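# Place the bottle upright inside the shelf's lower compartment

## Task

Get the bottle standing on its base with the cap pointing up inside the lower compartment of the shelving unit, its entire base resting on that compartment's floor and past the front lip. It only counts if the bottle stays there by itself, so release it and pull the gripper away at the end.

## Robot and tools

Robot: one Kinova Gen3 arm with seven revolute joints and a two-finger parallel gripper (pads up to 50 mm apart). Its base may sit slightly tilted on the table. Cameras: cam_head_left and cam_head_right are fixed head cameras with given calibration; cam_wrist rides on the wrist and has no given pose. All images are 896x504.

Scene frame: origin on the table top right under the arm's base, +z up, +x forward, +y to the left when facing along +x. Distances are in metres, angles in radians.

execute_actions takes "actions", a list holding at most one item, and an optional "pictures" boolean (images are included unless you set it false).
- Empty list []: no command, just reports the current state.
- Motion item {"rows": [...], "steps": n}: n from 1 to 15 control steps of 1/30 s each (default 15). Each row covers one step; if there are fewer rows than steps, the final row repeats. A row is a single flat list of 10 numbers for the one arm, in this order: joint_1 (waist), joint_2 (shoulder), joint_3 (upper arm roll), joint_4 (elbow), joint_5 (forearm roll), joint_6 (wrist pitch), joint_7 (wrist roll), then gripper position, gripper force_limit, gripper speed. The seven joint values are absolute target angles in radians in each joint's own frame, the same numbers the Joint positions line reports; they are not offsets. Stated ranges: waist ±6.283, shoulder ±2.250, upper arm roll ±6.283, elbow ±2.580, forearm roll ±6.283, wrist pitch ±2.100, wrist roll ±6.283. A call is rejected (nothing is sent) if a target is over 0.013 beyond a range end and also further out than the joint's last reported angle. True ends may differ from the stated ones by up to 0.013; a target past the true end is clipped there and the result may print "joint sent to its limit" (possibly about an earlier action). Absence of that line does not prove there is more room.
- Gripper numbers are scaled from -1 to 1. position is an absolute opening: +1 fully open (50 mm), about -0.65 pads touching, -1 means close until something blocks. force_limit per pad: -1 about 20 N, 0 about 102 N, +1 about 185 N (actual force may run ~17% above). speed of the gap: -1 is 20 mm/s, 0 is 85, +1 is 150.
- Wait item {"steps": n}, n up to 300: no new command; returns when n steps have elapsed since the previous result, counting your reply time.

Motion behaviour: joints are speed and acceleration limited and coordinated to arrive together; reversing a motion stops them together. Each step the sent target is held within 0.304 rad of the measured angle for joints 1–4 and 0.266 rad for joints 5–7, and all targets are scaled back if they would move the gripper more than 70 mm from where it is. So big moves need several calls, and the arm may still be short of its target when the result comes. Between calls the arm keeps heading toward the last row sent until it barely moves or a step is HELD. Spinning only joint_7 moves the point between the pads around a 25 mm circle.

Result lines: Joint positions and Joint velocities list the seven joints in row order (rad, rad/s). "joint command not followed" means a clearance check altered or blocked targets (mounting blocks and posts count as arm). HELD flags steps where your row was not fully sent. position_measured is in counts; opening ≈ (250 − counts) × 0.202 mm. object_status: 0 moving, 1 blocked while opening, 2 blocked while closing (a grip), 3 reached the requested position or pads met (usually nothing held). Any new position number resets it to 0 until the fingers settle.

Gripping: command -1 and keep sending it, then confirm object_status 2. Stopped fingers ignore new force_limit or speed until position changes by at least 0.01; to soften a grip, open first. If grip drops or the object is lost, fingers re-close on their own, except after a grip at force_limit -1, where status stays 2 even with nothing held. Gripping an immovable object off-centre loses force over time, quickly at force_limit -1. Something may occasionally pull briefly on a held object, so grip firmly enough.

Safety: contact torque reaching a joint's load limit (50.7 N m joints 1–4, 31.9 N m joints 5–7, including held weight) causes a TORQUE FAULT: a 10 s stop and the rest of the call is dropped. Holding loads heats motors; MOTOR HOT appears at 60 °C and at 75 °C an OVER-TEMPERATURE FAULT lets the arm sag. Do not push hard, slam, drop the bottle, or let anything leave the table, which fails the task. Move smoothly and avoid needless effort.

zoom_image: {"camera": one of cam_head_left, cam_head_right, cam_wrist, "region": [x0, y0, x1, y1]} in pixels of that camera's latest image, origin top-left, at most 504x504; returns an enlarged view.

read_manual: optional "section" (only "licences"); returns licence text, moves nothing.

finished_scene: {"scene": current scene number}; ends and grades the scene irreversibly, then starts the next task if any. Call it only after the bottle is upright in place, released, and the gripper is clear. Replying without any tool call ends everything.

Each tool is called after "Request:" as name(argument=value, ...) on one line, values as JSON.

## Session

Request:
execute_actions(actions=[])

Scene clock: 0.00 s of 5800.00 s.
position_measured=3 object_status=3
Joint positions: [ 1.9    0.085  0.479  2.366 -1.19   1.351  0.346]
Joint velocities: [ 0.     0.001 -0.001 -0.     0.     0.    -0.001]
Motor temperatures (°C, as the motors report them): [21 23 22 23 31 27 28]

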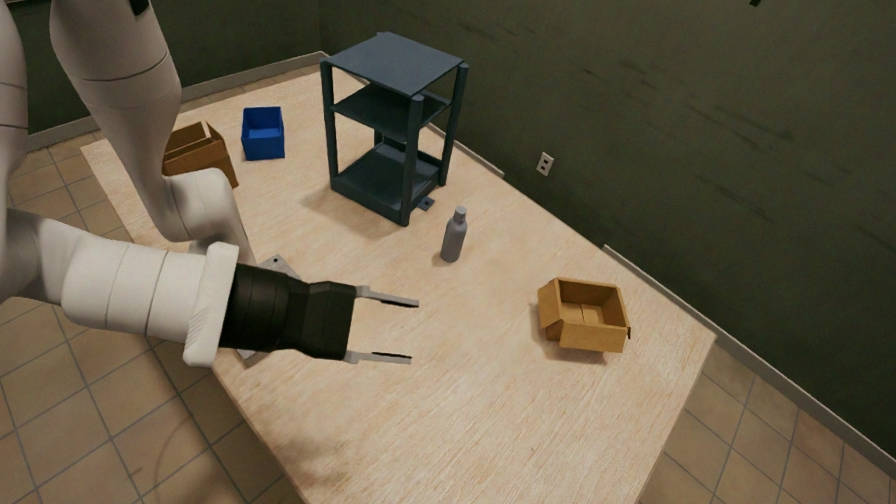

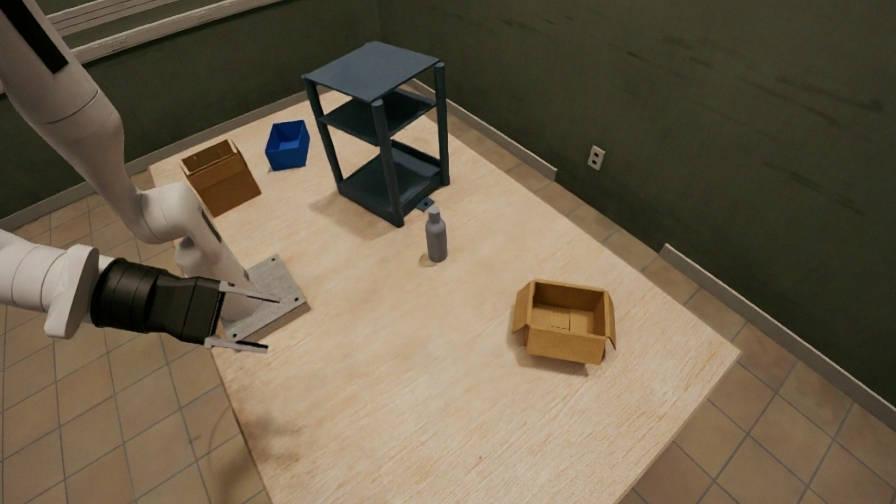

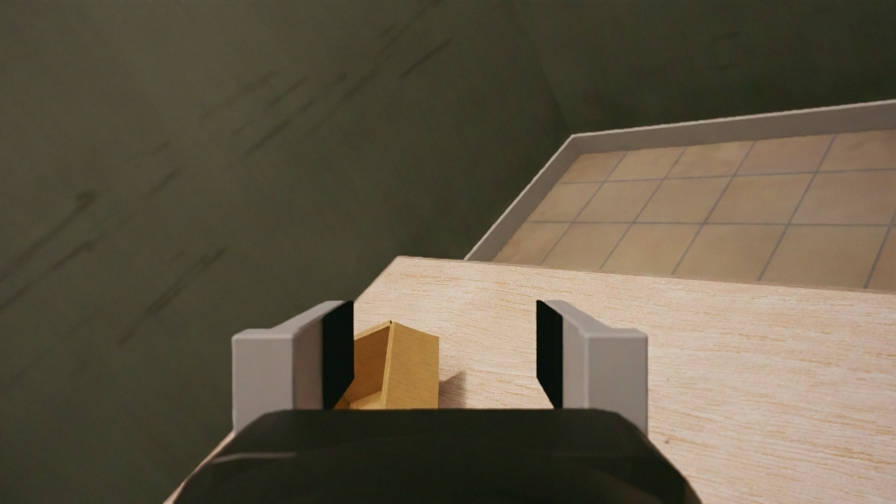

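Request:
execute_actions(actions=[{"rows":[[1.5,0.7,0,2.44,1.962,-1.571,-1.571,1,0,0]]}], pictures=false)

Request:
execute_actions(actions=[{"steps":120}], pictures=false)

Request:
execute_actions(actions=[{"rows":[[1.33,1.43,0,1.711,1.962,-1.571,-1.571,1,0,0]]}], pictures=false)

Request:
execute_actions(actions=[{"steps":40}])

Scene clock: 5.93 s of 5800.00 s.
position_measured=3 object_status=3
Joint positions: [ 1.691  0.312  0.262  2.405 -1.     1.159  0.154]
Joint velocities: [-0.392  0.572 -0.548  0.071  0.493 -0.495 -0.495]
Motor temperatures (°C, as the motors report them): [21 23 22 23 31 27 28]
Steps of this call (steps 1 to 90: nothing new was sent; then 2.43 s passed at rest; steps 91 to 105: all 15 steps of this action). Readings (joint positions | what the end effector reports):
91: [1.898 0.086 0.479 2.366 -1.190 1.351 0.345] | position_measured=3 object_status=3
92: [1.891 0.093 0.475 2.366 -1.186 1.346 0.341] | position_measured=3 object_status=3
94: [1.861 0.123 0.451 2.372 -1.164 1.323 0.318] | position_measured=3 object_status=3
98: [1.795 0.188 0.384 2.386 -1.106 1.266 0.261] | position_measured=3 object_status=3
105: the state above

Scene clock: 16.83 s of 5800.00 s.
position_measured=3 object_status=3
Joint positions: [ 1.497  0.659 -0.024  2.472 -0.198  0.414 -0.652]
Joint velocities: [-0.     0.001 -0.001  0.     0.001 -0.    -0.001]
Motor temperatures (°C, as the motors report them): [21 23 22 23 31 27 28]
TORQUE FAULT: the external load on joint 6 (wrist pitch) reached its load limit, and the arm stopped for 10 seconds. The arm's remaining commands of this call were not run. The arm holds where it stopped, with its grip as last carried out, and accepts commands again: back off and push less far. The arm stops again, at the same cost, whenever a joint's load reaches its limit.
The stop began at step 27 of this call (marked STOPPED below). From that step on the arm followed nothing that you had sent. Nothing is kept back now, and the robot has no last target.
Steps of this call (steps 1 to 26: the robot went on to your last target; steps 27 to 327: the stop). Readings (joint positions | what the end effector reports):
1: [1.678 0.331 0.244 2.408 -0.983 1.142 0.137] | position_measured=3 object_status=3
2: [1.666 0.351 0.227 2.410 -0.966 1.125 0.120] | position_measured=3 object_status=3
4: [1.642 0.393 0.194 2.414 -0.930 1.089 0.083] | position_measured=3 object_status=3
8: [1.600 0.482 0.136 2.422 -0.849 1.008 0.002] | position_measured=3 object_status=3
27: [1.497 0.659 -0.027 2.473 -0.191 0.413 -0.658] | position_measured=3 object_status=3 STOPPED
327: the state above

Scene clock: 16.87 s of 5800.00 s.
position_measured=3 object_status=3
Joint positions: [ 1.497  0.659 -0.024  2.472 -0.198  0.414 -0.652]
Joint velocities: [ 0.     0.    -0.    -0.     0.002  0.     0.   ]
Motor temperatures (°C, as the motors report them): [21 23 22 23 31 27 28]
A stop began in an earlier call of the same reply, so what this call sent did not run. Send another action.
Steps of this call (step 1: nothing new was sent). Readings (joint positions | what the end effector reports):
1: the state above

Scene clock: 16.90 s of 5800.00 s.
position_measured=3 object_status=3
Joint positions: [ 1.497  0.659 -0.024  2.472 -0.198  0.414 -0.652]
Joint velocities: [ 0.     0.001  0.001  0.    -0.001 -0.001 -0.   ]
Motor temperatures (°C, as the motors report them): [21 23 22 23 31 27 28]
A stop began in an earlier call of the same reply, so what this call sent did not run. Send another action.
Steps of this call (step 1: nothing new was sent). Readings (joint positions | what the end effector reports):
1: the state above

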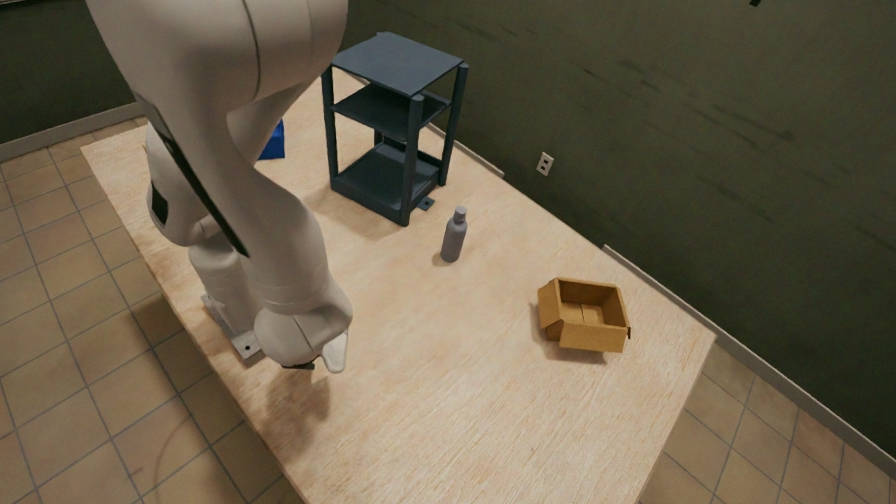

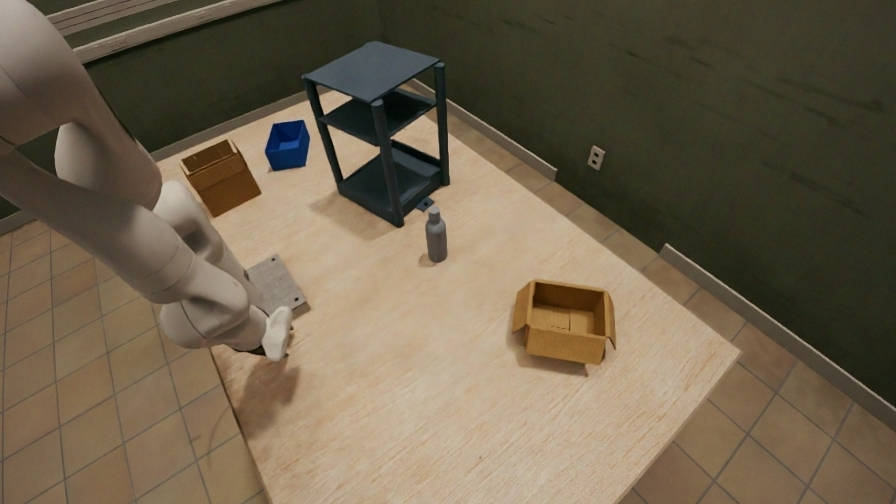

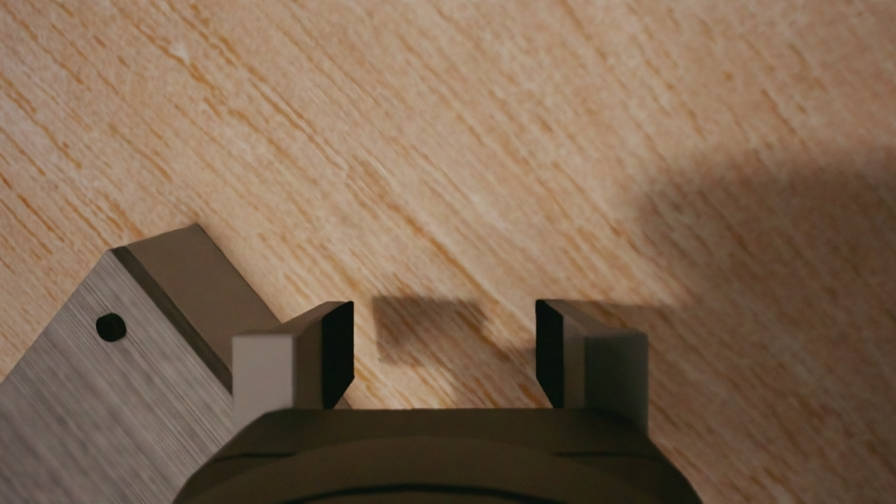

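Oops. Use flipped wrist (q5−π, q6=+90°, q7=+90°).

Request:
execute_actions(actions=[{"rows":[[1.5,0.62,0,2.52,-1.18,1.571,1.571,1,0,0]]}], pictures=false)

Request:
execute_actions(actions=[{"steps":60}], pictures=false)

Request:
execute_actions(actions=[{"rows":[[1.33,1.43,0,1.711,-1.18,1.571,1.571,1,0,0]]}], pictures=false)

Request:
execute_actions(actions=[{"steps":40}])

Scene clock: 18.90 s of 5800.00 s.
position_measured=3 object_status=3
Joint positions: [ 1.497  0.657 -0.024  2.472 -0.198  0.415 -0.651]
Joint velocities: [-0.     0.     0.001 -0.    -0.     0.003  0.001]
Motor temperatures (°C, as the motors report them): [21 23 22 23 31 27 28]
A step of this action was HELD (marked below), so the robot has no last target. The arm can still carry out the HELD step.
Steps of this call (steps 1 to 45: nothing new was sent; steps 46 to 60: all 15 steps of this action). Readings (joint positions | what the end effector reports):
46: [1.497 0.658 -0.024 2.472 -0.198 0.415 -0.651] | position_measured=3 object_status=3 HELD
47: [1.497 0.657 -0.024 2.473 -0.198 0.415 -0.652] | position_measured=3 object_status=3 HELD
48: [1.497 0.657 -0.024 2.473 -0.198 0.414 -0.652] | position_measured=3 object_status=3 HELD
49: [1.497 0.657 -0.024 2.473 -0.198 0.415 -0.652] | position_measured=3 object_status=3 HELD
50: [1.497 0.657 -0.024 2.473 -0.198 0.415 -0.651] | position_measured=3 object_status=3 HELD
51: [1.497 0.657 -0.024 2.472 -0.198 0.415 -0.651] | position_measured=3 object_status=3 HELD
52: [1.497 0.657 -0.024 2.472 -0.198 0.415 -0.651] | position_measured=3 object_status=3 HELD
53: [1.497 0.657 -0.024 2.472 -0.198 0.415 -0.651] | position_measured=3 object_status=3 HELD
54: [1.497 0.657 -0.024 2.472 -0.198 0.415 -0.651] | position_measured=3 object_status=3 HELD
55: [1.497 0.657 -0.024 2.472 -0.198 0.415 -0.651] | position_measured=3 object_status=3 HELD
56: [1.497 0.657 -0.024 2.472 -0.198 0.415 -0.651] | position_measured=3 object_status=3 HELD
57: [1.497 0.657 -0.024 2.472 -0.198 0.415 -0.651] | position_measured=3 object_status=3 HELD
58: [1.497 0.657 -0.024 2.472 -0.198 0.415 -0.651] | position_measured=3 object_status=3 HELD
59: [1.497 0.657 -0.024 2.472 -0.198 0.415 -0.651] | position_measured=3 object_status=3 HELD
60: the state above HELD
joint command not followed: on one or more control steps a check withheld the commanded joint targets, and the robot was not sent them on those steps. On the call's last step the targets were still withheld.
cause: the commanded joint targets would bring two parts of the arm too close to each other (its gripper and another part of the arm, with joints 1 (waist) to 7 (wrist roll) between them); next, command targets that bring no two parts of the arm closer together.

Scene clock: 20.90 s of 5800.00 s.
position_measured=3 object_status=3
Joint positions: [ 1.497  0.657 -0.024  2.472 -0.198  0.415 -0.651]
Joint velocities: [-0.     0.002 -0.    -0.     0.001 -0.002  0.001]
Motor temperatures (°C, as the motors report them): [21 23 22 23 31 27 28]
Steps of this call (steps 1 to 60: nothing new was sent). Readings (joint positions | what the end effector reports):
1: [1.497 0.657 -0.024 2.472 -0.198 0.415 -0.651] | position_measured=3 object_status=3
2: [1.497 0.657 -0.024 2.472 -0.198 0.415 -0.651] | position_measured=3 object_status=3
4: [1.497 0.657 -0.024 2.472 -0.198 0.415 -0.651] | position_measured=3 object_status=3
8: [1.497 0.657 -0.024 2.472 -0.198 0.415 -0.651] | position_measured=3 object_status=3
60: the state above

Scene clock: 21.40 s of 5800.00 s.
position_measured=3 object_status=3
Joint positions: [ 1.462  0.701 -0.005  2.405 -0.263  0.523 -0.579]
Joint velocities: [-0.071  0.108  0.025 -0.152 -0.149  0.253  0.171]
Motor temperatures (°C, as the motors report them): [21 23 22 23 31 27 28]
Steps of this call (steps 1 to 15: all 15 steps of this action). Readings (joint positions | what the end effector reports):
1: [1.497 0.658 -0.024 2.471 -0.199 0.416 -0.651] | position_measured=3 object_status=3
2: [1.495 0.661 -0.023 2.469 -0.201 0.419 -0.649] | position_measured=3 object_status=3
4: [1.491 0.666 -0.019 2.461 -0.207 0.432 -0.641] | position_measured=3 object_status=3
8: [1.480 0.677 -0.013 2.442 -0.227 0.463 -0.620] | position_measured=3 object_status=3
15: the state above

Scene clock: 32.43 s of 5800.00 s.
position_measured=3 object_status=3
Joint positions: [ 1.41   0.821 -0.003  2.272 -0.402  0.755 -0.423]
Joint velocities: [-0.    -0.002 -0.    -0.     0.001 -0.001  0.   ]
Motor temperatures (°C, as the motors report them): [21 23 22 23 31 27 28]
TORQUE FAULT: the external load on joint 6 (wrist pitch) reached its load limit, and the arm stopped for 10 seconds. The arm's remaining commands of this call were not run. The arm holds where it stopped, with its grip as last carried out, and accepts commands again: back off and push less far. The arm stops again, at the same cost, whenever a joint's load reaches its limit.
The stop began at step 31 of this call (marked STOPPED below). From that step on the arm followed nothing that you had sent. Nothing is kept back now, and the robot has no last target.
Steps of this call (steps 1 to 30: the robot went on to your last target; steps 31 to 331: the stop). Readings (joint positions | what the end effector reports):
1: [1.460 0.705 -0.004 2.400 -0.268 0.532 -0.573] | position_measured=3 object_status=3
2: [1.458 0.708 -0.003 2.395 -0.273 0.540 -0.568] | position_measured=3 object_status=3
4: [1.453 0.715 -0.002 2.385 -0.282 0.557 -0.557] | position_measured=3 object_status=3
8: [1.445 0.731 -0.000 2.366 -0.302 0.588 -0.535] | position_measured=3 object_status=3
31: [1.410 0.822 -0.002 2.270 -0.402 0.760 -0.422] | position_measured=3 object_status=3 STOPPED
331: the state above

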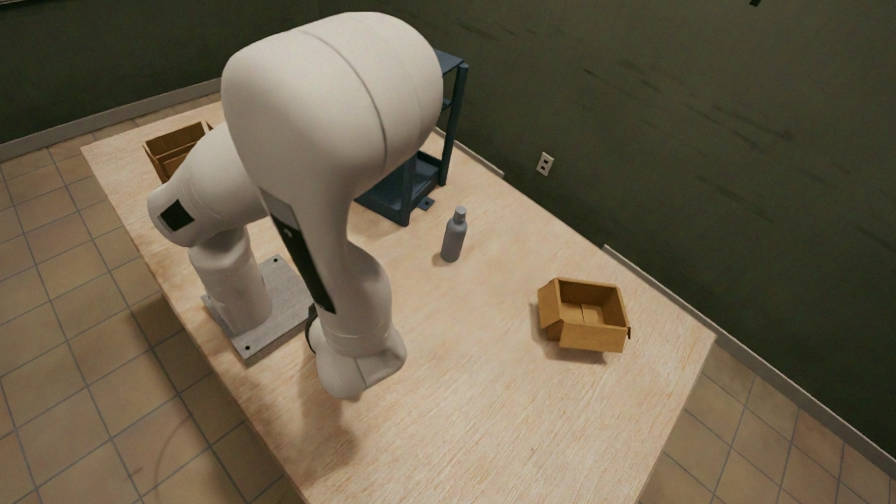

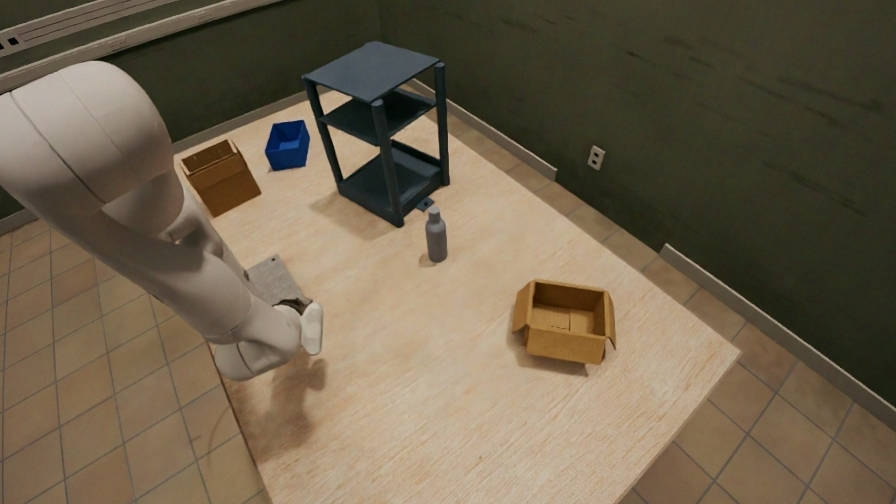

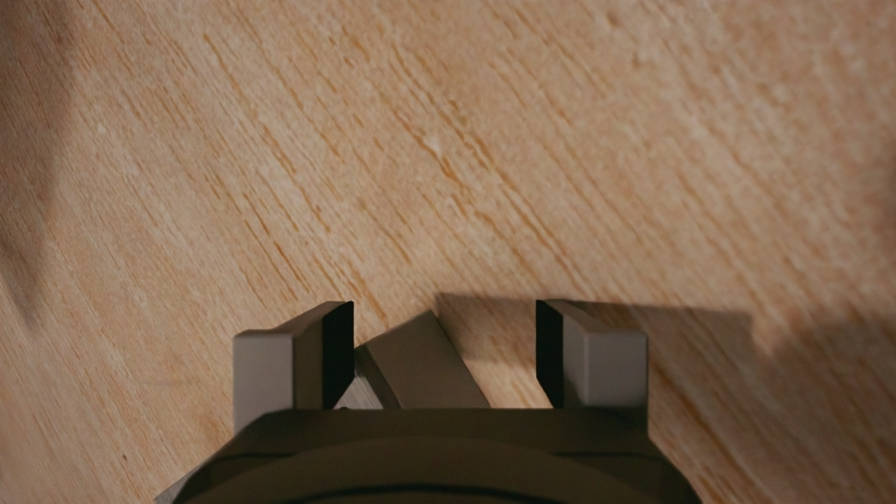

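Raise by shoulder only (moves tip out and up).

Request:
execute_actions(actions=[{"rows":[[1.41,0.4,0,2.272,-0.402,0.755,-0.423,1,0,0]]}], pictures=false)

Request:
execute_actions(actions=[{"rows":[[1.5,0.4,0,2.272,-1.18,1.571,1.571,1,0,0]]}], pictures=false)

Request:
execute_actions(actions=[{"steps":50}], pictures=false)

Scene clock: 34.57 s of 5800.00 s.
position_measured=3 object_status=3
Joint positions: [ 1.41   0.449 -0.     2.271 -0.402  0.754 -0.423]
Joint velocities: [ 0.001 -0.577  0.003  0.002 -0.     0.007  0.   ]
Motor temperatures (°C, as the motors report them): [21 23 22 23 31 27 28]
Steps of this call (steps 1 to 49: nothing new was sent; steps 50 to 64: all 15 steps of this action). Readings (joint positions | what the end effector reports):
50: [1.410 0.820 -0.003 2.272 -0.402 0.755 -0.423] | position_measured=3 object_status=3
51: [1.410 0.814 -0.003 2.272 -0.402 0.753 -0.423] | position_measured=3 object_status=3
53: [1.410 0.785 -0.002 2.271 -0.402 0.750 -0.423] | position_measured=3 object_status=3
57: [1.410 0.663 -0.001 2.271 -0.402 0.752 -0.423] | position_measured=3 object_status=3
64: the state above

Scene clock: 35.07 s of 5800.00 s.
position_measured=3 object_status=3
Joint positions: [ 1.489  0.403  0.     2.272 -0.841  1.196  0.017]
Joint velocities: [ 0.046 -0.012 -0.003  0.    -0.965  0.967  0.967]
Motor temperatures (°C, as the motors report them): [21 23 22 23 31 27 28]
Steps of this call (steps 1 to 15: all 15 steps of this action). Readings (joint positions | what the end effector reports):
1: [1.411 0.433 -0.000 2.271 -0.403 0.755 -0.422] | position_measured=3 object_status=3
2: [1.415 0.421 -0.000 2.271 -0.409 0.762 -0.416] | position_measured=3 object_status=3
4: [1.433 0.414 0.000 2.270 -0.453 0.807 -0.371] | position_measured=3 object_status=3
8: [1.469 0.408 0.001 2.272 -0.606 0.960 -0.218] | position_measured=3 object_status=3
15: the state above

Scene clock: 36.73 s of 5800.00 s.
position_measured=3 object_status=3
Joint positions: [ 1.5    0.4   -0.     2.272 -1.18   1.571  1.571]
Joint velocities: [ 0.001  0.     0.001  0.     0.    -0.001 -0.   ]
Motor temperatures (°C, as the motors report them): [21 23 22 23 31 27 28]
Steps of this call (steps 1 to 50: the robot went on to your last target). Readings (joint positions | what the end effector reports):
1: [1.490 0.403 0.000 2.272 -0.874 1.228 0.050] | position_measured=3 object_status=3
2: [1.492 0.402 -0.000 2.272 -0.906 1.260 0.082] | position_measured=3 object_status=3
4: [1.494 0.402 -0.000 2.272 -0.969 1.323 0.145] | position_measured=3 object_status=3
8: [1.497 0.401 -0.000 2.272 -1.077 1.446 0.288] | position_measured=3 object_status=3
50: the state above

Request:
execute_actions(actions=[{"rows":[[1.33,1.43,0,1.711,-1.18,1.571,1.571,1,0,0]]}], pictures=false)

Request:
execute_actions(actions=[{"steps":45}])

Scene clock: 39.03 s of 5800.00 s.
position_measured=3 object_status=3
Joint positions: [ 1.365  0.779 -0.     1.905 -1.181  1.571  1.571]
Joint velocities: [-0.134  0.951  0.004 -0.784 -0.006 -0.    -0.   ]
Motor temperatures (°C, as the motors report them): [21 23 22 23 31 27 28]
Steps of this call (steps 1 to 15: the robot went on to your last target; steps 16 to 54: nothing new was sent; steps 55 to 69: all 15 steps of this action). Readings (joint positions | what the end effector reports):
55: [1.499 0.402 0.000 2.271 -1.180 1.571 1.571] | position_measured=3 object_status=3
56: [1.495 0.409 0.000 2.266 -1.180 1.572 1.571] | position_measured=3 object_status=3
58: [1.477 0.439 0.000 2.238 -1.179 1.572 1.571] | position_measured=3 object_status=3
62: [1.419 0.559 -0.000 2.121 -1.180 1.572 1.571] | position_measured=3 object_status=3
69: the state above

Scene clock: 40.53 s of 5800.00 s.
position_measured=3 object_status=3
Joint positions: [ 1.33   1.43  -0.     1.711 -1.18   1.571  1.571]
Joint velocities: [-0.    -0.001 -0.001  0.    -0.    -0.    -0.   ]
Motor temperatures (°C, as the motors report them): [21 24 22 23 31 27 28]
Steps of this call (steps 1 to 45: the robot went on to your last target). Readings (joint positions | what the end effector reports):
1: [1.361 0.811 -0.000 1.880 -1.181 1.571 1.571] | position_measured=3 object_status=3
2: [1.357 0.843 -0.000 1.858 -1.181 1.571 1.571] | position_measured=3 object_status=3
4: [1.351 0.909 -0.000 1.821 -1.181 1.571 1.571] | position_measured=3 object_status=3
8: [1.342 1.042 -0.000 1.771 -1.181 1.571 1.571] | position_measured=3 object_status=3
45: the state above
The arm was judged still, so your last target was given up. Only a new action makes it travel on or press farther. Fingers that are still opening or closing keep moving.

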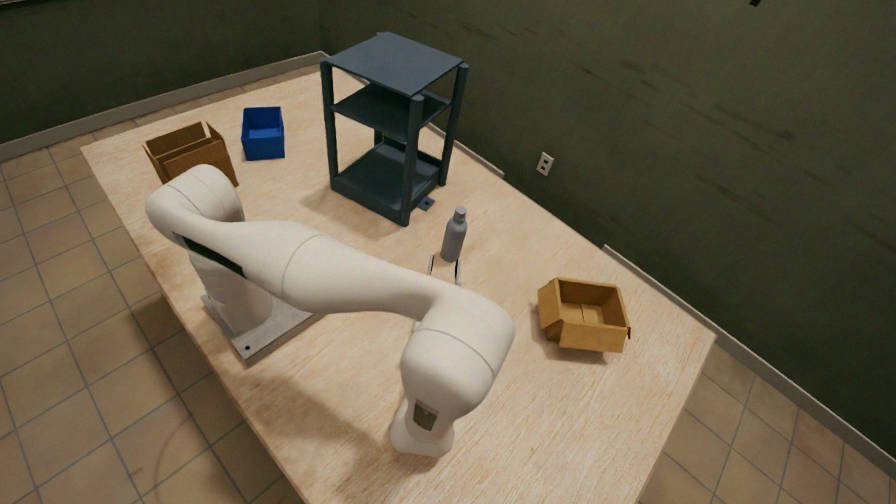

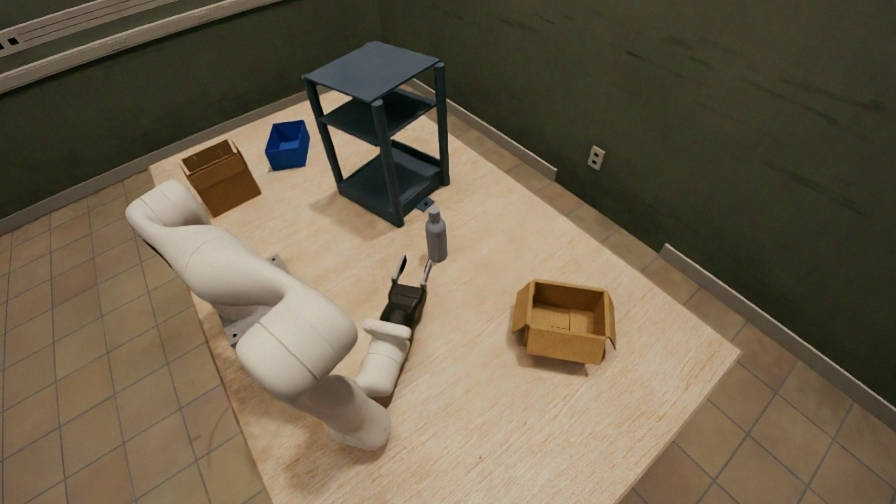

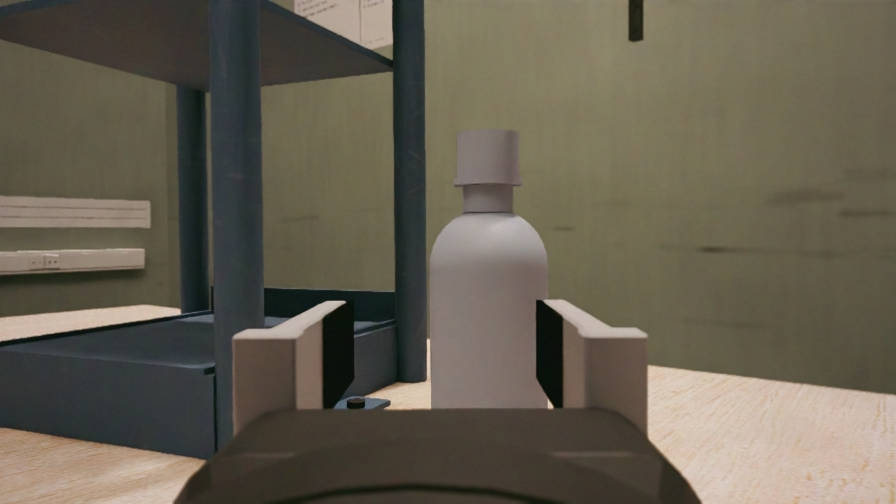

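Request:
execute_actions(actions=[{"rows":[[1.23,1.45,0,1.691,-1.285,1.571,1.571,1,0,0]]}], pictures=false)

Request:
execute_actions(actions=[{"steps":10}])

Scene clock: 43.63 s of 5800.00 s.
position_measured=3 object_status=3
Joint positions: [ 1.231  1.45  -0.     1.691 -1.285  1.571  1.571]
Joint velocities: [-0.011  0.005 -0.001 -0.    -0.    -0.001  0.001]
Motor temperatures (°C, as the motors report them): [21 24 22 23 31 27 28]
Steps of this call (steps 1 to 78: nothing new was sent; steps 79 to 93: all 15 steps of this action). Readings (joint positions | what the end effector reports):
79: [1.328 1.430 0.000 1.711 -1.181 1.571 1.571] | position_measured=3 object_status=3
80: [1.322 1.432 0.001 1.710 -1.186 1.571 1.571] | position_measured=3 object_status=3
82: [1.292 1.438 0.002 1.704 -1.213 1.571 1.571] | position_measured=3 object_status=3
86: [1.239 1.448 -0.002 1.693 -1.278 1.571 1.571] | position_measured=3 object_status=3
93: the state above

Scene clock: 43.97 s of 5800.00 s.
position_measured=3 object_status=3
Joint positions: [ 1.23   1.45  -0.     1.691 -1.285  1.571  1.571]
Joint velocities: [-0.001  0.    -0.001 -0.     0.001 -0.002 -0.   ]
Motor temperatures (°C, as the motors report them): [21 24 22 23 31 27 28]
Steps of this call (steps 1 to 10: the robot went on to your last target). Readings (joint positions | what the end effector reports):
1: [1.231 1.450 -0.000 1.691 -1.285 1.571 1.571] | position_measured=3 object_status=3
2: [1.231 1.450 -0.000 1.691 -1.285 1.571 1.571] | position_measured=3 object_status=3
4: [1.230 1.450 -0.000 1.691 -1.285 1.571 1.571] | position_measured=3 object_status=3
8: [1.230 1.450 -0.000 1.691 -1.285 1.571 1.571] | position_measured=3 object_status=3
10: the state above

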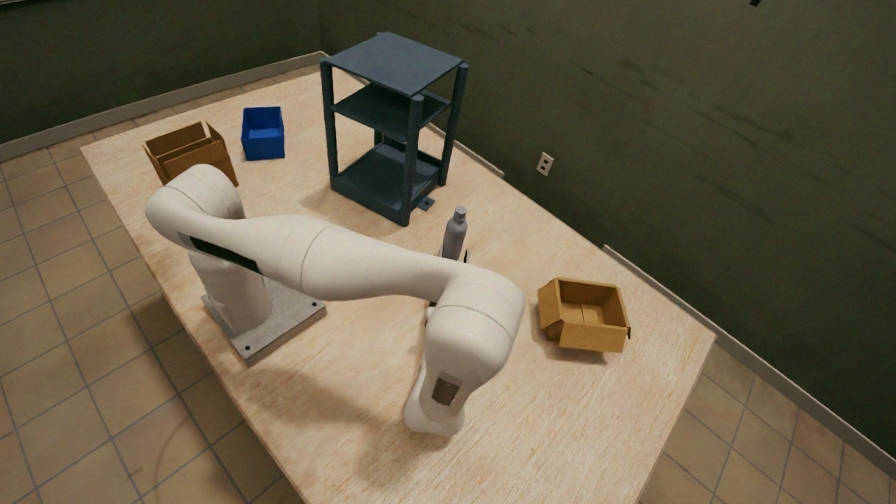

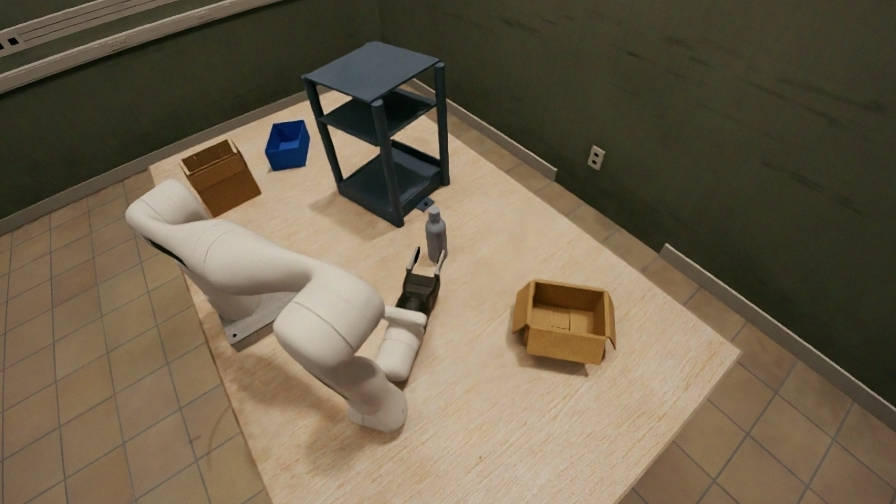

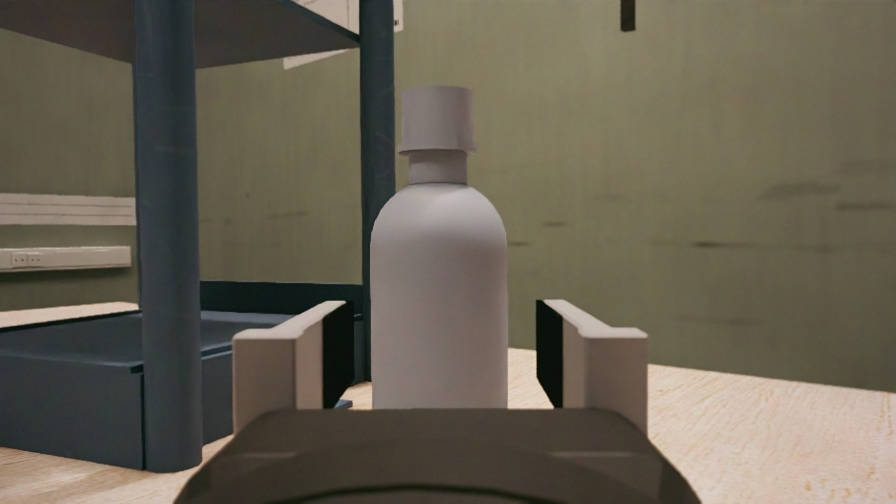

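Request:
execute_actions(actions=[{"rows":[[1.1,1.45,0,1.691,-1.369,1.571,1.571,1,0,0]]}], pictures=false)

Request:
execute_actions(actions=[{"steps":10}])

Scene clock: 45.43 s of 5800.00 s.
position_measured=3 object_status=3
Joint positions: [ 1.102  1.45  -0.     1.691 -1.369  1.571  1.571]
Joint velocities: [-0.018  0.001  0.     0.     0.    -0.     0.   ]
Motor temperatures (°C, as the motors report them): [21 24 22 23 31 27 28]
Steps of this call (steps 1 to 15: the robot went on to your last target; steps 16 to 29: nothing new was sent; steps 30 to 44: all 15 steps of this action). Readings (joint positions | what the end effector reports):
30: [1.228 1.450 0.000 1.691 -1.285 1.571 1.571] | position_measured=3 object_status=3
31: [1.222 1.450 0.001 1.691 -1.289 1.571 1.571] | position_measured=3 object_status=3
33: [1.192 1.450 0.003 1.691 -1.305 1.571 1.571] | position_measured=3 object_status=3
37: [1.118 1.450 -0.002 1.691 -1.358 1.571 1.571] | position_measured=3 object_status=3
44: the state above

Scene clock: 45.77 s of 5800.00 s.
position_measured=3 object_status=3
Joint positions: [ 1.1    1.45  -0.     1.691 -1.369  1.571  1.571]
Joint velocities: [-0.     0.001 -0.001  0.     0.001 -0.001  0.001]
Motor temperatures (°C, as the motors report them): [21 24 22 23 31 27 28]
Steps of this call (steps 1 to 10: the robot went on to your last target). Readings (joint positions | what the end effector reports):
1: [1.101 1.450 -0.000 1.691 -1.369 1.571 1.571] | position_measured=3 object_status=3
2: [1.101 1.450 -0.000 1.691 -1.369 1.571 1.571] | position_measured=3 object_status=3
4: [1.101 1.450 -0.000 1.691 -1.369 1.571 1.571] | position_measured=3 object_status=3
8: [1.100 1.450 -0.000 1.691 -1.369 1.571 1.571] | position_measured=3 object_status=3
10: the state above

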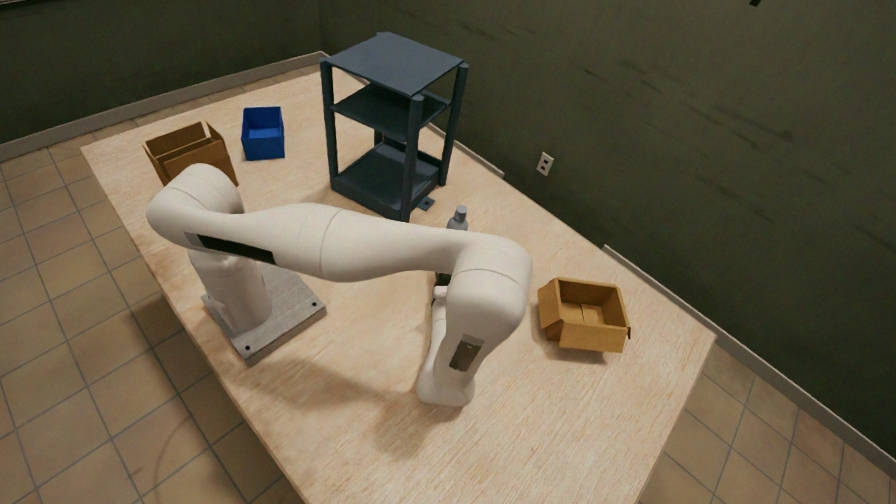

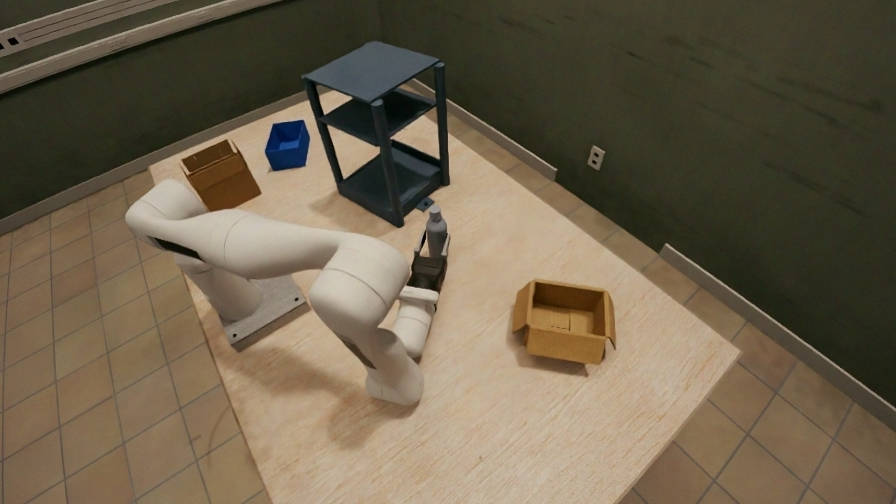

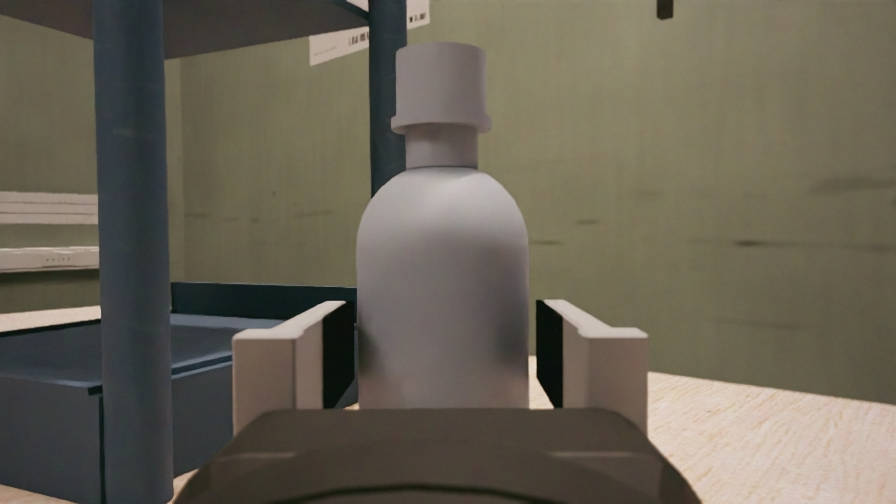

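Request:
execute_actions(actions=[{"rows":[[1.075,1.45,0,1.691,-1.387,1.571,1.571,1,0,0],[1.075,1.45,0,1.691,-1.387,1.571,1.571,1,0,0],[1.075,1.45,0,1.691,-1.387,1.571,1.571,1,0,0],[1.075,1.45,0,1.691,-1.387,1.571,1.571,1,0,0],[1.075,1.45,0,1.691,-1.387,1.571,1.571,1,0,0],[1.075,1.45,0,1.691,-1.387,1.571,1.571,1,0,0],[1.075,1.45,0,1.691,-1.387,1.571,1.571,-1,-0.3,0]]}], pictures=false)

Request:
execute_actions(actions=[{"steps":8}], pictures=false)

Request:
execute_actions(actions=[{"rows":[[1.075,1.285,0,1.856,-1.387,1.571,1.571,-1,-0.3,0]]}], pictures=false)

Request:
execute_actions(actions=[{"rows":[[0.68,1.285,0,1.856,-1.775,1.571,1.571,-1,-0.3,0]]}], pictures=false)

Request:
execute_actions(actions=[{"steps":20}])

Scene clock: 49.63 s of 5800.00 s.
position_measured=18 object_status=2
Joint positions: [ 1.075  1.45  -0.     1.691 -1.387  1.571  1.571]
Joint velocities: [-0.002  0.    -0.    -0.    -0.001  0.001  0.   ]
Motor temperatures (°C, as the motors report them): [21 24 22 23 31 27 28]
Steps of this call (steps 1 to 15: the robot went on to your last target; steps 16 to 90: nothing new was sent; then 0.37 s passed at rest; steps 91 to 105: all 15 steps of this action). Readings (joint positions | what the end effector reports):
91: [1.098 1.450 0.000 1.691 -1.370 1.571 1.571] | position_measured=3 object_status=3
92: [1.092 1.450 0.001 1.691 -1.373 1.571 1.571] | position_measured=3 object_status=3
94: [1.081 1.450 -0.000 1.691 -1.382 1.571 1.571] | position_measured=3 object_status=3
98: [1.077 1.450 -0.000 1.691 -1.387 1.571 1.571] | position_measured=18 object_status=0
105: the state above

Scene clock: 49.90 s of 5800.00 s.
position_measured=18 object_status=2
Joint positions: [ 1.075  1.45  -0.     1.691 -1.387  1.571  1.571]
Joint velocities: [ 0.     0.001 -0.    -0.    -0.002 -0.001 -0.   ]
Motor temperatures (°C, as the motors report them): [21 24 22 23 31 27 28]
Steps of this call (steps 1 to 8: the robot went on to your last target). Readings (joint positions | what the end effector reports):
1: [1.075 1.450 -0.000 1.691 -1.387 1.571 1.571] | position_measured=18 object_status=2
2: [1.075 1.450 -0.000 1.691 -1.387 1.571 1.571] | position_measured=18 object_status=2
4: [1.075 1.450 -0.000 1.691 -1.387 1.571 1.571] | position_measured=18 object_status=2
8: the state above

Scene clock: 50.40 s of 5800.00 s.
position_measured=18 object_status=2
Joint positions: [ 1.075  1.288 -0.     1.855 -1.387  1.571  1.571]
Joint velocities: [ 0.001 -0.029  0.003  0.009 -0.002 -0.001 -0.001]
Motor temperatures (°C, as the motors report them): [21 24 22 23 31 27 28]
Steps of this call (steps 1 to 15: all 15 steps of this action). Readings (joint positions | what the end effector reports):
1: [1.075 1.448 0.000 1.692 -1.387 1.571 1.571] | position_measured=18 object_status=2
2: [1.075 1.442 0.001 1.698 -1.387 1.570 1.571] | position_measured=18 object_status=2
4: [1.075 1.412 0.002 1.725 -1.387 1.569 1.571] | position_measured=18 object_status=2
8: [1.075 1.320 -0.000 1.818 -1.387 1.572 1.571] | position_measured=18 object_status=2
15: the state above

Scene clock: 50.90 s of 5800.00 s.
position_measured=18 object_status=2
Joint positions: [ 0.731  1.285 -0.001  1.856 -1.722  1.571  1.571]
Joint velocities: [-0.575 -0.004 -0.018 -0.    -0.687  0.001 -0.   ]
Motor temperatures (°C, as the motors report them): [21 24 22 23 31 27 28]
Steps of this call (steps 1 to 15: all 15 steps of this action). Readings (joint positions | what the end effector reports):
1: [1.073 1.287 0.000 1.856 -1.388 1.571 1.571] | position_measured=18 object_status=2
2: [1.067 1.287 0.001 1.856 -1.392 1.571 1.571] | position_measured=18 object_status=2
4: [1.037 1.286 0.003 1.856 -1.415 1.571 1.571] | position_measured=18 object_status=2
8: [0.923 1.286 0.001 1.856 -1.513 1.571 1.571] | position_measured=18 object_status=2
15: the state above

Scene clock: 51.57 s of 5800.00 s.
position_measured=18 object_status=2
Joint positions: [ 0.68   1.285 -0.     1.856 -1.775  1.571  1.571]
Joint velocities: [ 0.     0.     0.002 -0.    -0.002 -0.     0.002]
Motor temperatures (°C, as the motors report them): [21 24 22 23 31 27 28]
Steps of this call (steps 1 to 20: the robot went on to your last target). Readings (joint positions | what the end effector reports):
1: [0.714 1.285 -0.002 1.856 -1.742 1.571 1.571] | position_measured=18 object_status=2
2: [0.701 1.285 -0.002 1.856 -1.758 1.571 1.571] | position_measured=18 object_status=2
4: [0.689 1.285 -0.002 1.856 -1.772 1.571 1.571] | position_measured=18 object_status=2
8: [0.683 1.285 -0.000 1.856 -1.775 1.571 1.571] | position_measured=18 object_status=2
20: the state above

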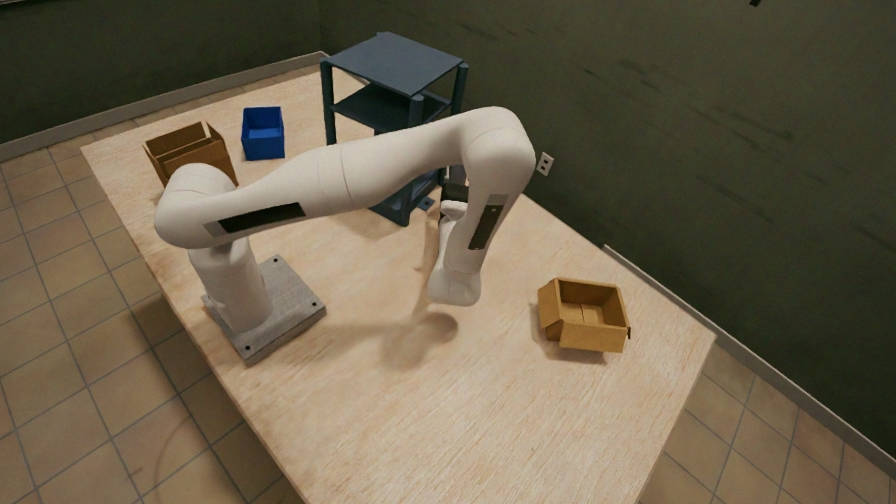

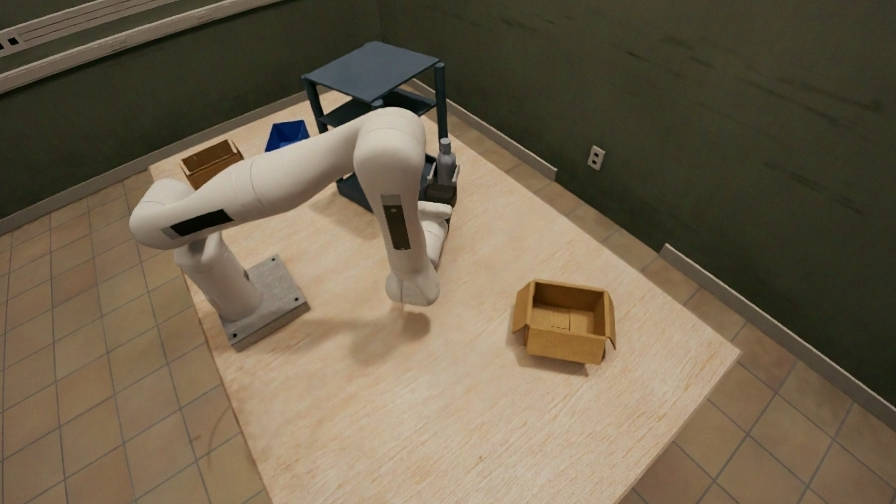

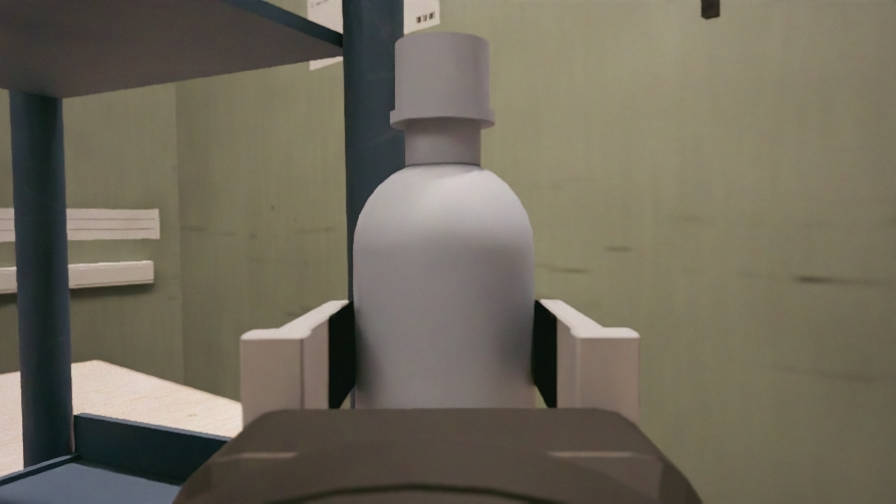

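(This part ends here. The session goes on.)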